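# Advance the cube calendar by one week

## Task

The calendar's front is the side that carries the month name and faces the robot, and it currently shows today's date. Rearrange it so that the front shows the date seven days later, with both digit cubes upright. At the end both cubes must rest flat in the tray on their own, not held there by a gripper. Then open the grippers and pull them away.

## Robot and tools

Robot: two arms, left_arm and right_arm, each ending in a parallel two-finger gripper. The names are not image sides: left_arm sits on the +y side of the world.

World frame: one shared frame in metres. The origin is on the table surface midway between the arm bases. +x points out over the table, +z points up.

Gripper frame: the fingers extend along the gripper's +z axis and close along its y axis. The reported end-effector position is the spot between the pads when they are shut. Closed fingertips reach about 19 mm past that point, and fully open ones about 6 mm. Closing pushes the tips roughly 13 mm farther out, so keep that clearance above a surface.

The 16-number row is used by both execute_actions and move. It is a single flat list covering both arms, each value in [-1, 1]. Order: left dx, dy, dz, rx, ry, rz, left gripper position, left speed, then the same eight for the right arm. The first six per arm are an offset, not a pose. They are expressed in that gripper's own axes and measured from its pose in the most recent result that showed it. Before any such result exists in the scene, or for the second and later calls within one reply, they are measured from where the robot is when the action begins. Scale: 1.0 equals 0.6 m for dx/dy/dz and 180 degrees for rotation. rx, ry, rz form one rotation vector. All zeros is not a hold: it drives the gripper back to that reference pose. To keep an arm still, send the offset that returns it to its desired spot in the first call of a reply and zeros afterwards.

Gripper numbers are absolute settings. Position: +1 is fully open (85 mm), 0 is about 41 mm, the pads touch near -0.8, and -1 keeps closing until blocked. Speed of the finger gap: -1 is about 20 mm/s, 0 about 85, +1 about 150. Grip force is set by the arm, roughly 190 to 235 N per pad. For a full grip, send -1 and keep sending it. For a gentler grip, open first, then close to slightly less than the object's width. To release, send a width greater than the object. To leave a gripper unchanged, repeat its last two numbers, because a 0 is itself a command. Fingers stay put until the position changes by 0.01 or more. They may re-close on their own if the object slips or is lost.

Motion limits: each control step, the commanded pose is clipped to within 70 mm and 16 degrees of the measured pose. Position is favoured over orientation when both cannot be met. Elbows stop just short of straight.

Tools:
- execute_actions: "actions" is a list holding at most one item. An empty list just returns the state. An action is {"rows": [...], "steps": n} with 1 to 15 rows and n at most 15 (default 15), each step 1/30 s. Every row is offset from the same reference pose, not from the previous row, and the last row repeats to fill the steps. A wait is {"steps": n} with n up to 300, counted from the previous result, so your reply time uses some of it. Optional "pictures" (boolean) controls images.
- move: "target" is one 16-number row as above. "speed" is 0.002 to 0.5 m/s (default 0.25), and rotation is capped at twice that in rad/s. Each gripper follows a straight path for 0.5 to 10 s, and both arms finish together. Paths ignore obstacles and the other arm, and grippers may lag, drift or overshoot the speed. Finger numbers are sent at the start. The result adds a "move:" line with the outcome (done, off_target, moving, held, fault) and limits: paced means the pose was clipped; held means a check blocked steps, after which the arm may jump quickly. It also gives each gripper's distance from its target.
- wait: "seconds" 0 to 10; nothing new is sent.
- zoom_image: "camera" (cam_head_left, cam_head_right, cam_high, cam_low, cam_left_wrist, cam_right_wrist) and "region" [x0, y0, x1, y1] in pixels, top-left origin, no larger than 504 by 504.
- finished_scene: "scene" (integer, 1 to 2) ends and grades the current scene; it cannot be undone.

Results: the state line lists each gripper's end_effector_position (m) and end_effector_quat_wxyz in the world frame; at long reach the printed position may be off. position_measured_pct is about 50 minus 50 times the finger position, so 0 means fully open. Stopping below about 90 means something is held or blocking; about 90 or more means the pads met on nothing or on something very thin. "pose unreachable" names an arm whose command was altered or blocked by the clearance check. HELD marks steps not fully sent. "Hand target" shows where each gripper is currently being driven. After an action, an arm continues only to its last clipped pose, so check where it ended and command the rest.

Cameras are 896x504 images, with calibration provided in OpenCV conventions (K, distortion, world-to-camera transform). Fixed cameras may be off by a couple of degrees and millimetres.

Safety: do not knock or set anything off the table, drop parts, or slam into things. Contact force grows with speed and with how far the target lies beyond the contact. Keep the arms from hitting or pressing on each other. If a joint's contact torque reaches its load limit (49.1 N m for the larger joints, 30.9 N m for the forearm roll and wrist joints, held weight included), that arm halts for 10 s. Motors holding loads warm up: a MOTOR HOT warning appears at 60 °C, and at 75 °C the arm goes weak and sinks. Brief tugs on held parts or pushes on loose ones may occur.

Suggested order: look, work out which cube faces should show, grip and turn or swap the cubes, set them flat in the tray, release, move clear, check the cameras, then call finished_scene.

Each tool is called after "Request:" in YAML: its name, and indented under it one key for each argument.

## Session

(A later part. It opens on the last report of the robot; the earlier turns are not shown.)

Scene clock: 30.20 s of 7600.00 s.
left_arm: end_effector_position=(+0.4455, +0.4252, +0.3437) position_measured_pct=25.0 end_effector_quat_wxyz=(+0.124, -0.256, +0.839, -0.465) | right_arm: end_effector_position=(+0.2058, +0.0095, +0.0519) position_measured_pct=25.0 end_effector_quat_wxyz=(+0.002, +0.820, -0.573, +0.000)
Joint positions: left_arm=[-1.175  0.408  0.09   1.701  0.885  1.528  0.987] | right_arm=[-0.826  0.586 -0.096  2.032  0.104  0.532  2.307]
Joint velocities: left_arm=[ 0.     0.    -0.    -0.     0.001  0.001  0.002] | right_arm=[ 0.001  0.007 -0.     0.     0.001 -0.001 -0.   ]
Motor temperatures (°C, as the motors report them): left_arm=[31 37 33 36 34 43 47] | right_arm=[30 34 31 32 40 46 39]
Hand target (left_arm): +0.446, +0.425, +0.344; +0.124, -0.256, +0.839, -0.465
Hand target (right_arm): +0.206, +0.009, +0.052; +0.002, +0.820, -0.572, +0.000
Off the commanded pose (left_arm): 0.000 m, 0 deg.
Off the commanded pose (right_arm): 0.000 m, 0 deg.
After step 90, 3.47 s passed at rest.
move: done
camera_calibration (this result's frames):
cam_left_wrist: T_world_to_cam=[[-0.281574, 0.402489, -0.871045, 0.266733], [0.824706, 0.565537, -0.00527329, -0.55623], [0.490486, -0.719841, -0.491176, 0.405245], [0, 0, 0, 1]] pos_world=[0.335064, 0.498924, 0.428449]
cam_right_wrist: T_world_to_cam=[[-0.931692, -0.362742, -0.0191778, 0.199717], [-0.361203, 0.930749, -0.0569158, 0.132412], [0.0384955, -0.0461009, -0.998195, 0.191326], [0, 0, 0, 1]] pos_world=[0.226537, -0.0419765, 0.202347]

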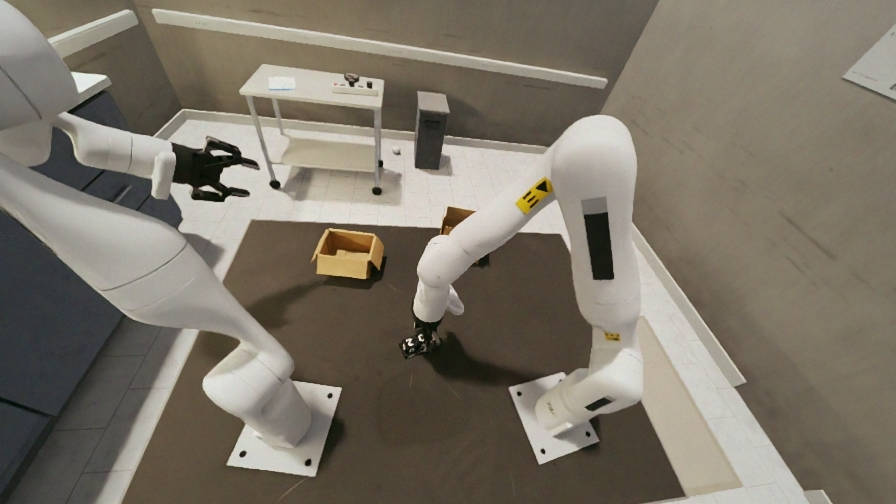

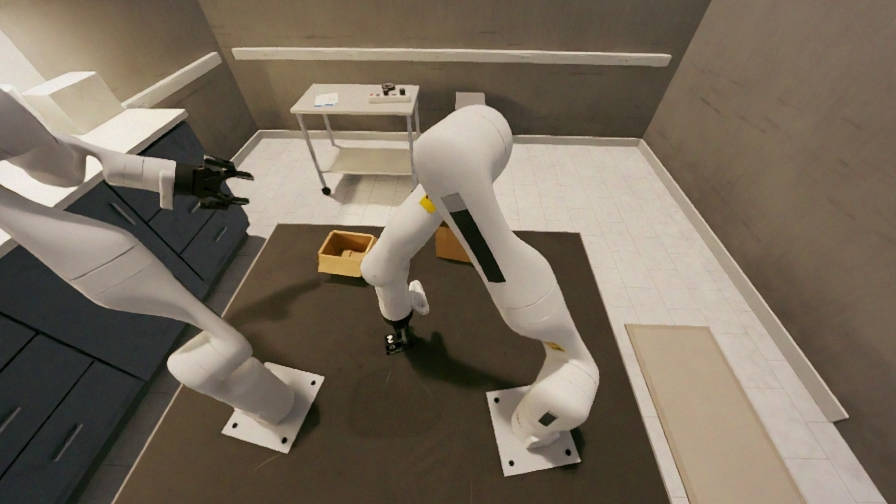

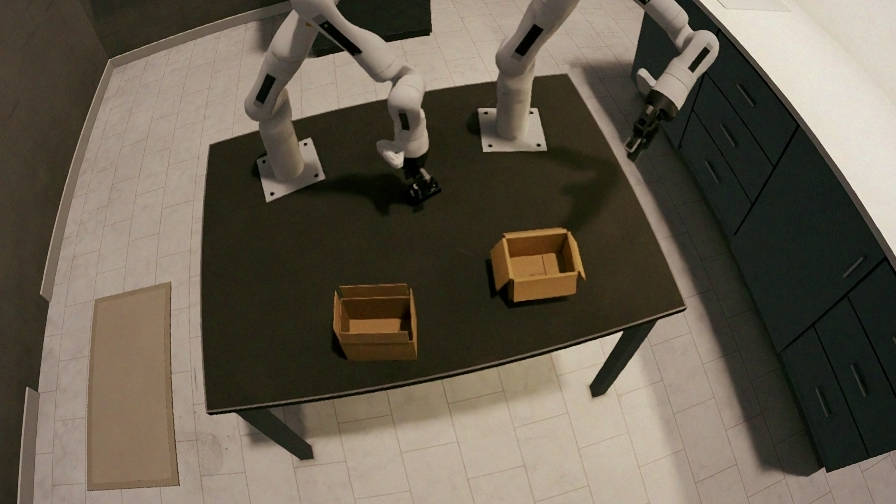

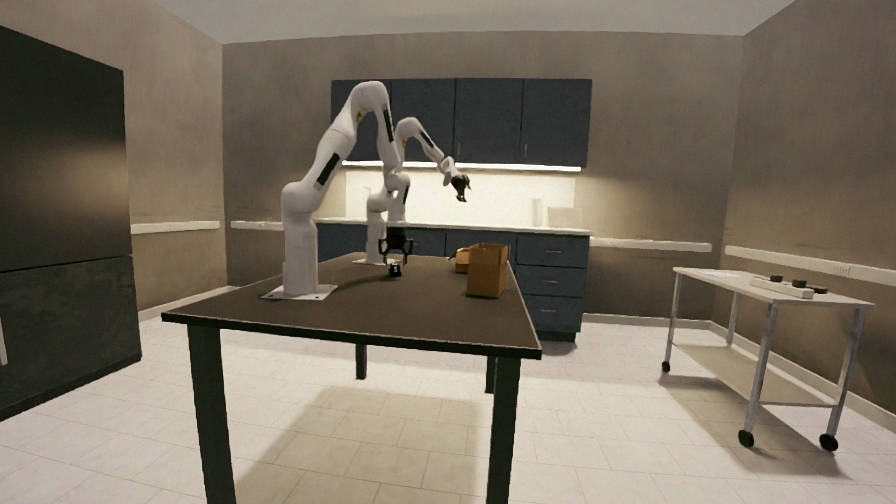

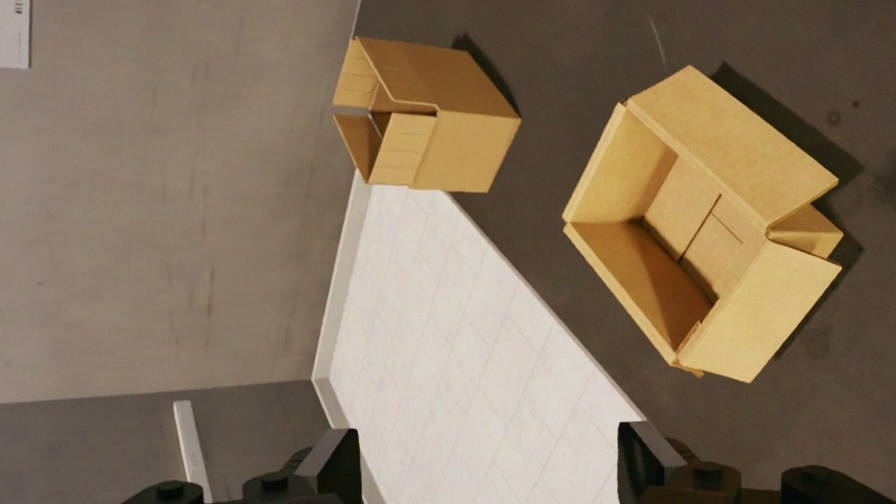

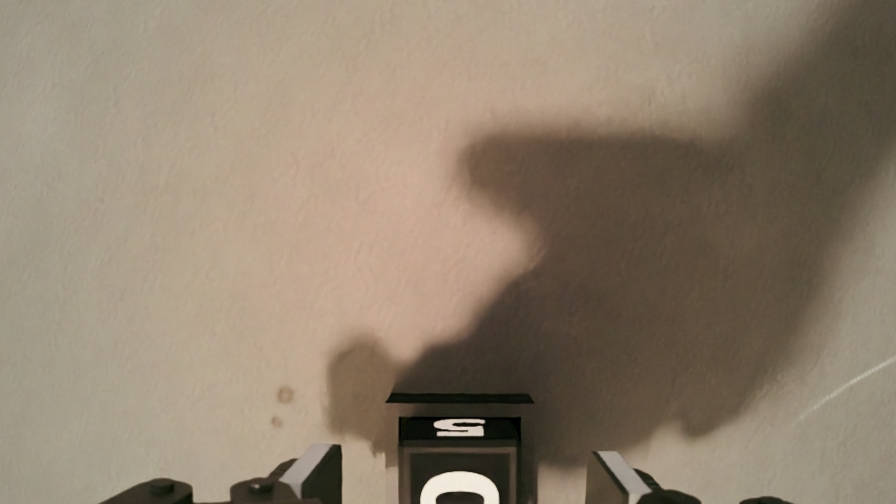

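Request:
move:
  target: [0,0,0,0,0,0,0.5,0,0.003,-0.001,0.0315,0,0,0,0.5,0]
  speed: 0.05

Request:
execute_actions:
  actions:
    - {"rows":[[0,0,0,0,0,0,0.5,0,0,0,0,0,0,0,-1,0]],"steps":15}

Request:
zoom_image:
  camera: "cam_low"
  region: [365,225,425,285]

Scene clock: 33.80 s of 7600.00 s.
left_arm: end_effector_position=(+0.4456, +0.4252, +0.3437) position_measured_pct=25.0 end_effector_quat_wxyz=(+0.124, -0.256, +0.839, -0.465) | right_arm: end_effector_position=(+0.2070, +0.0081, +0.0331) position_measured_pct=25.0 end_effector_quat_wxyz=(+0.002, +0.820, -0.572, +0.000)
Joint positions: left_arm=[-1.175  0.408  0.09   1.701  0.885  1.528  0.987] | right_arm=[-0.828  0.629 -0.088  2.046  0.113  0.475  2.303]
Joint velocities: left_arm=[ 0.    -0.001  0.    -0.002 -0.001 -0.001 -0.001] | right_arm=[-0.     0.004 -0.     0.    -0.    -0.    -0.   ]
Motor temperatures (°C, as the motors report them): left_arm=[31 37 33 36 34 43 47] | right_arm=[30 34 31 32 40 46 39]
Hand target (left_arm): +0.446, +0.425, +0.344; +0.124, -0.256, +0.839, -0.465
Hand target (right_arm): +0.207, +0.008, +0.033; +0.002, +0.820, -0.572, +0.000
Off the commanded pose (left_arm): 0.000 m, 0 deg.
Off the commanded pose (right_arm): 0.000 m, 0 deg.
move: done
camera_calibration (this result's frames):
cam_left_wrist: T_world_to_cam=[[-0.281574, 0.402489, -0.871045, 0.266732], [0.824706, 0.565538, -0.0052728, -0.556231], [0.490487, -0.71984, -0.491175, 0.405244], [0, 0, 0, 1]] pos_world=[0.335065, 0.498924, 0.428449]
cam_right_wrist: T_world_to_cam=[[-0.931646, -0.362843, -0.0195145, 0.199923], [-0.361299, 0.930728, -0.0566382, 0.133092], [0.0387135, -0.0457162, -0.998204, 0.172422], [0, 0, 0, 1]] pos_world=[0.227669, -0.0434493, 0.183552]

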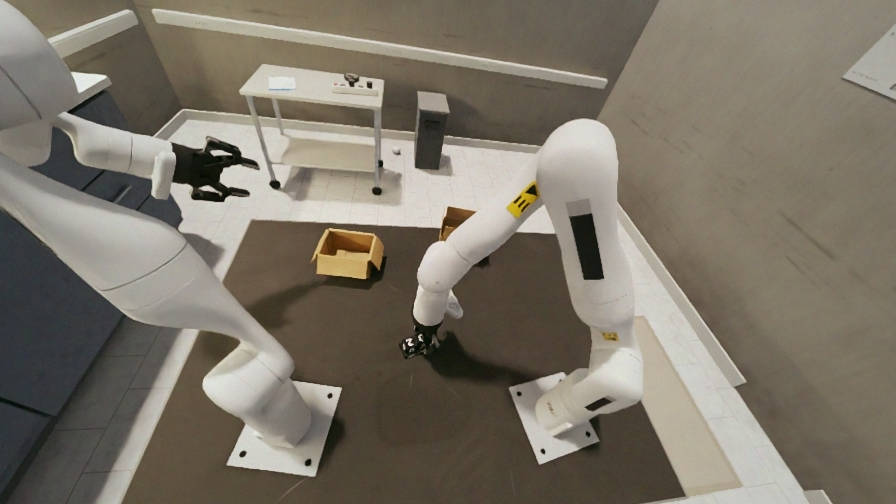

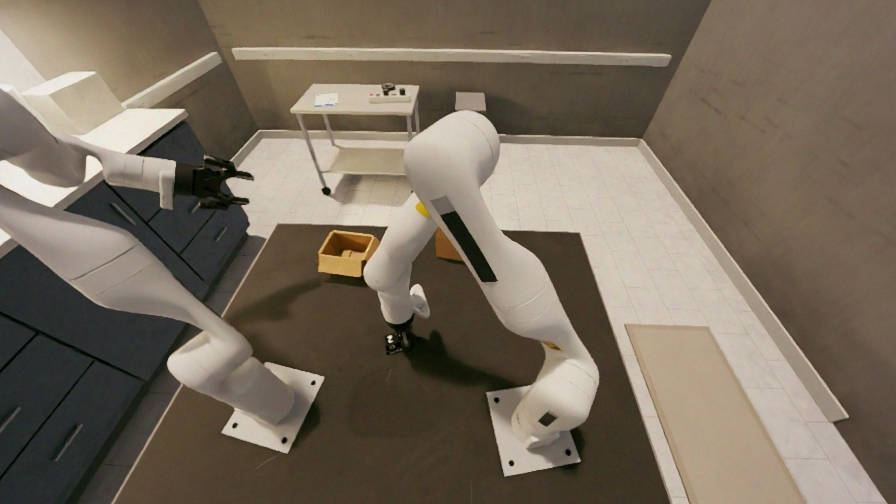

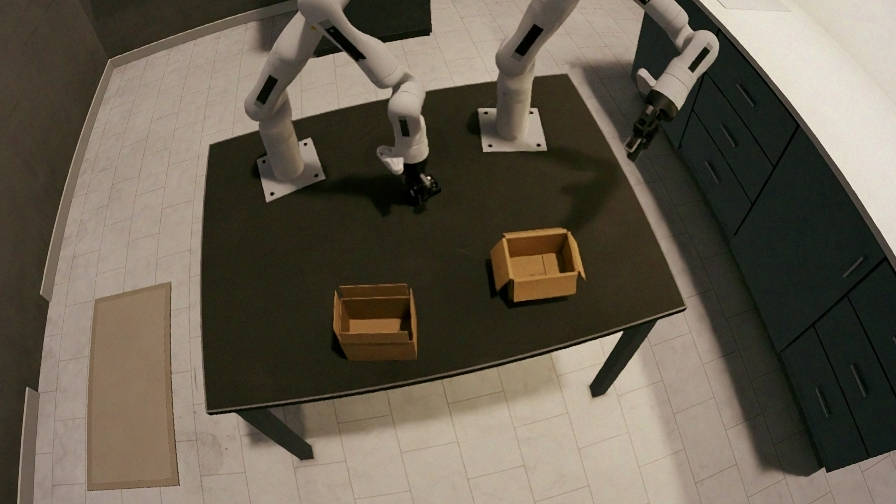

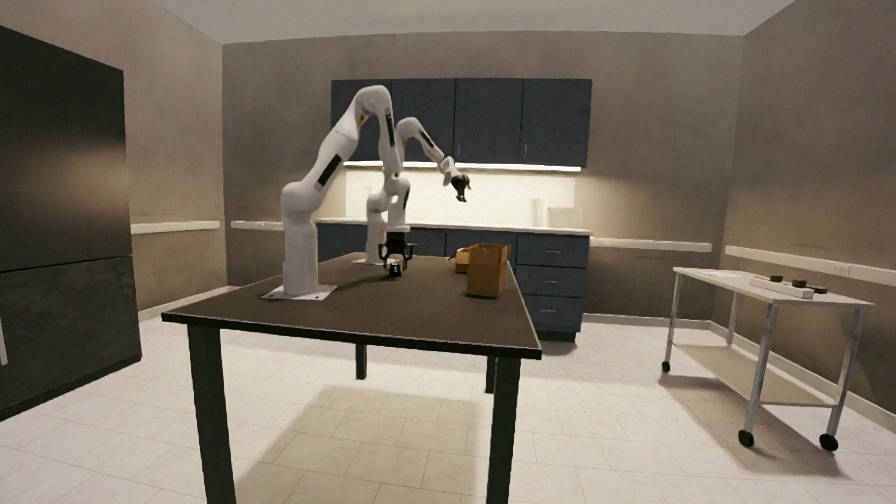

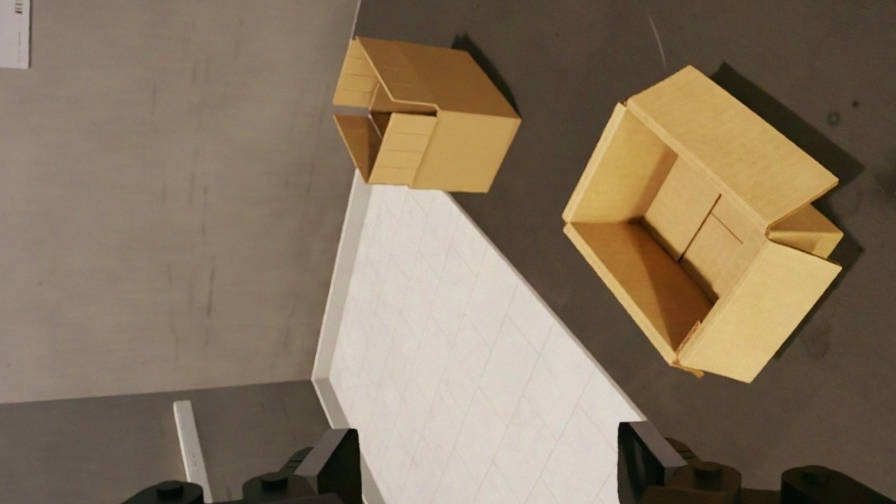

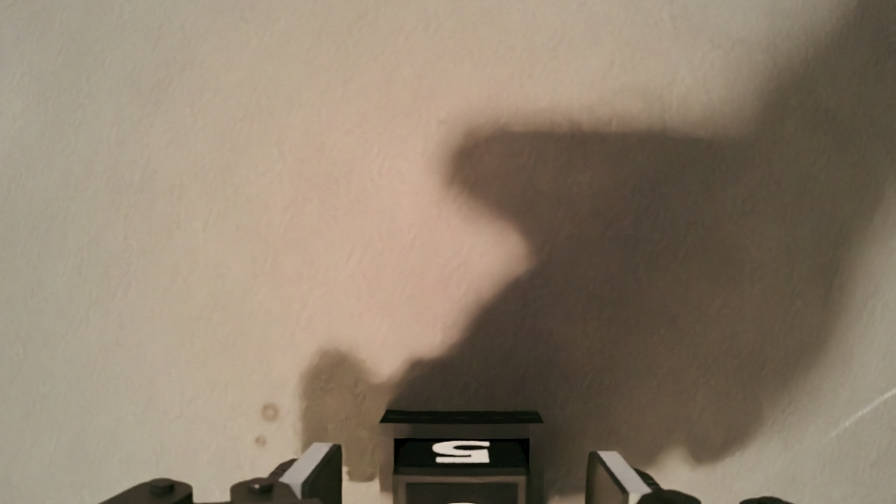

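Scene clock: 34.30 s of 7600.00 s.
left_arm: end_effector_position=(+0.4456, +0.4252, +0.3437) position_measured_pct=25.0 end_effector_quat_wxyz=(+0.124, -0.256, +0.839, -0.465) | right_arm: end_effector_position=(+0.2082, +0.0096, +0.0356) position_measured_pct=60.3 end_effector_quat_wxyz=(-0.001, +0.820, -0.573, +0.000)
Joint positions: left_arm=[-1.175  0.408  0.09   1.701  0.885  1.528  0.987] | right_arm=[-0.827  0.623 -0.088  2.044  0.113  0.476  2.303]
Joint velocities: left_arm=[-0.    -0.    -0.    -0.003  0.001  0.001 -0.   ] | right_arm=[-0.001 -0.011 -0.001  0.004 -0.     0.002 -0.001]
Motor temperatures (°C, as the motors report them): left_arm=[31 37 33 36 34 43 47] | right_arm=[30 34 31 32 40 46 39]
Hand target (left_arm): +0.446, +0.425, +0.344; +0.124, -0.256, +0.839, -0.465
Hand target (right_arm): +0.207, +0.008, +0.033; +0.002, +0.820, -0.572, +0.000
Off the commanded pose (left_arm): 0.000 m, 0 deg.
Off the commanded pose (right_arm): 0.003 m, 0 deg.
Steps of this call (steps 1 to 15: all 15 steps of this action). Readings (end_effector_position | what the end effector reports):
1: left_arm (+0.4456, +0.4252, +0.3437) | right_arm (+0.2070, +0.0081, +0.0331) | left_arm position_measured_pct=25.0 | right_arm position_measured_pct=25.0
2: left_arm (+0.4456, +0.4252, +0.3437) | right_arm (+0.2070, +0.0081, +0.0332) | left_arm position_measured_pct=25.0 | right_arm position_measured_pct=25.8
4: left_arm (+0.4456, +0.4252, +0.3437) | right_arm (+0.2070, +0.0081, +0.0332) | left_arm position_measured_pct=25.0 | right_arm position_measured_pct=29.8
8: left_arm (+0.4456, +0.4252, +0.3437) | right_arm (+0.2070, +0.0081, +0.0331) | left_arm position_measured_pct=25.0 | right_arm position_measured_pct=41.3
15: the state above
camera_calibration (this result's frames):
cam_left_wrist: T_world_to_cam=[[-0.281573, 0.402488, -0.871045, 0.266732], [0.824705, 0.565538, -0.00527231, -0.556233], [0.490487, -0.71984, -0.491175, 0.405244], [0, 0, 0, 1]] pos_world=[0.335066, 0.498925, 0.428449]
cam_right_wrist: T_world_to_cam=[[-0.931728, -0.362332, -0.0244493, 0.201853], [-0.360711, 0.931155, -0.0532732, 0.132022], [0.0420687, -0.0408171, -0.998281, 0.174164], [0, 0, 0, 1]] pos_world=[0.228367, -0.0426862, 0.185832]

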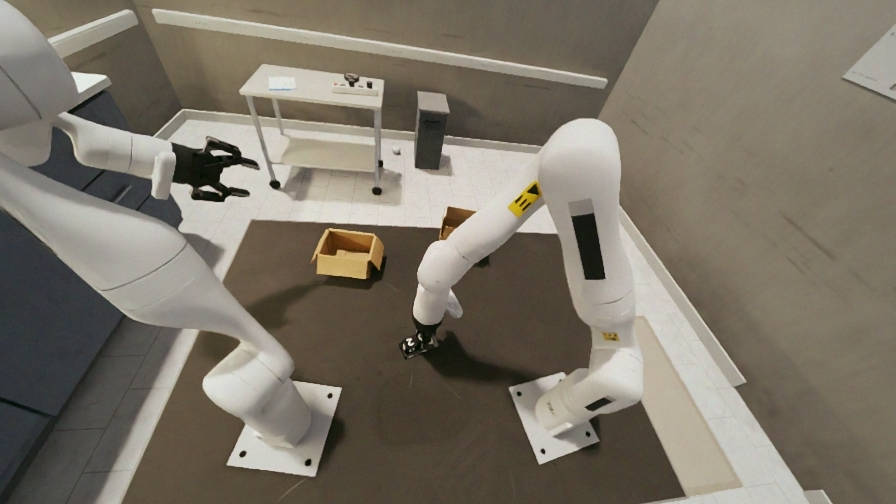

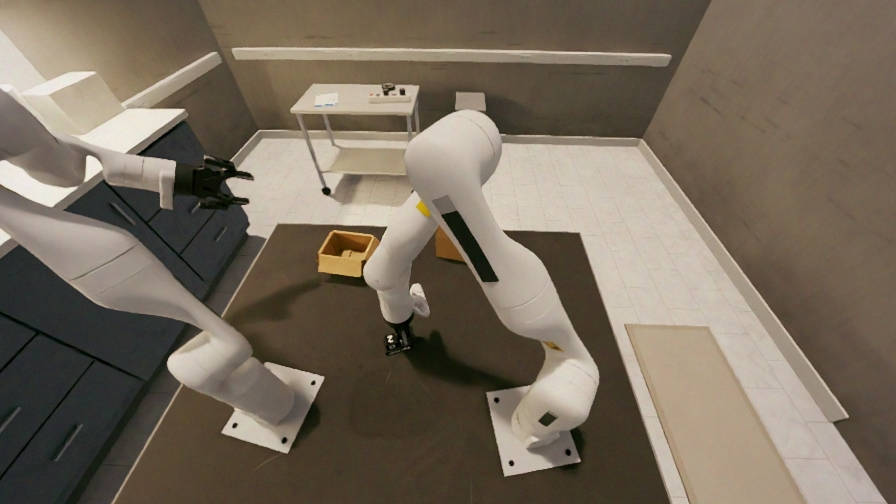

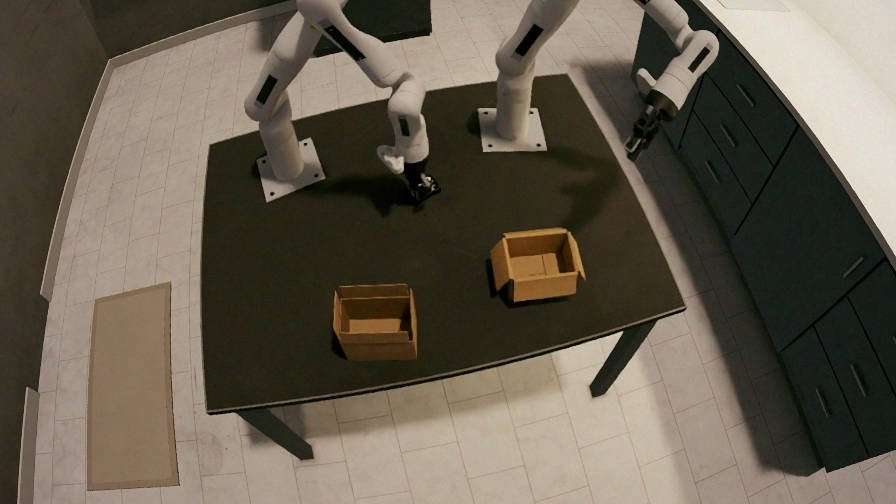

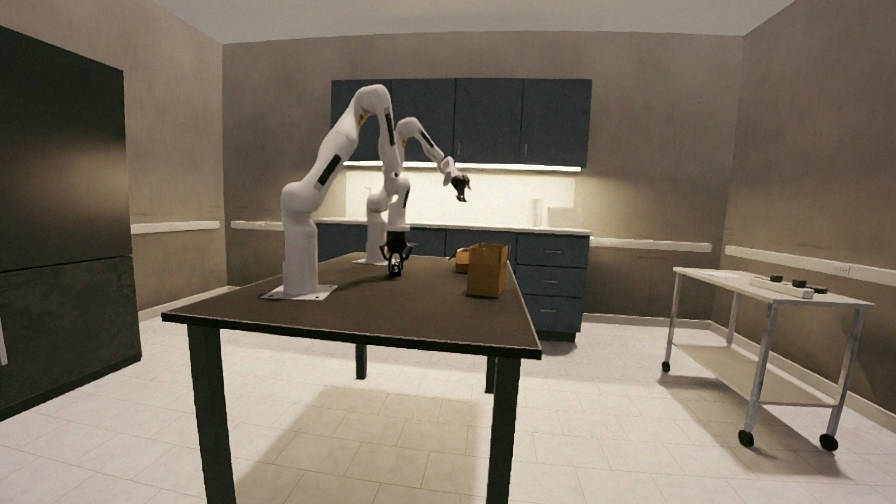

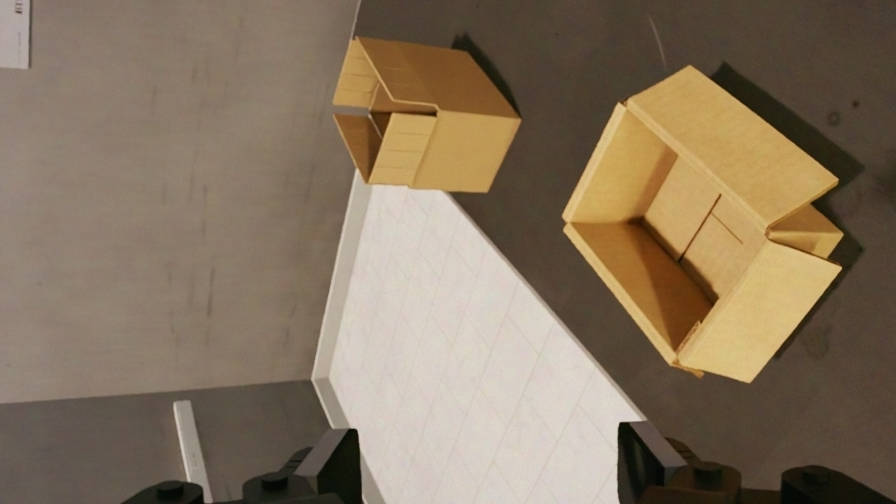

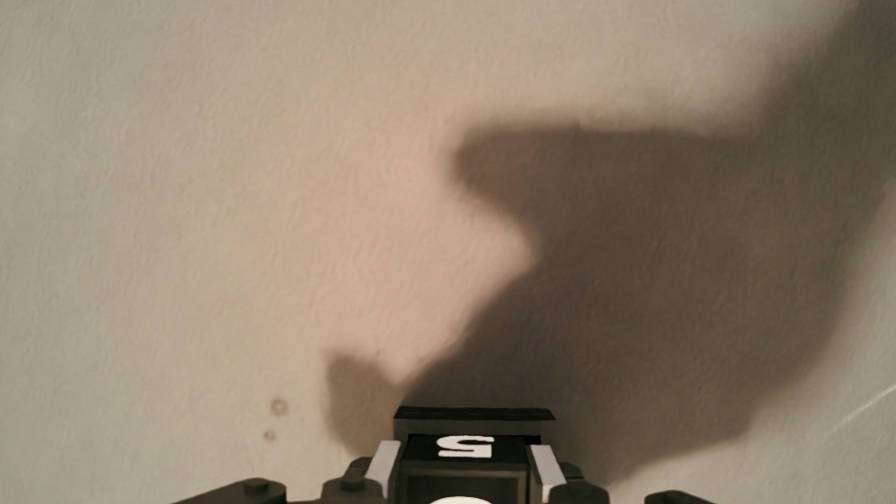

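Region (365, 225, 425, 285) of cam_low's 896x504 image, scaled by 8.400, with more detail than that image has.

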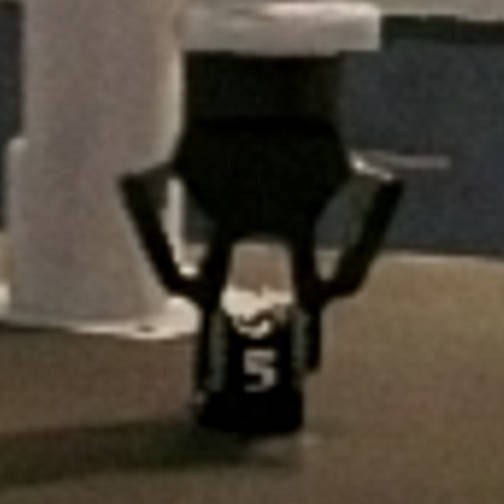

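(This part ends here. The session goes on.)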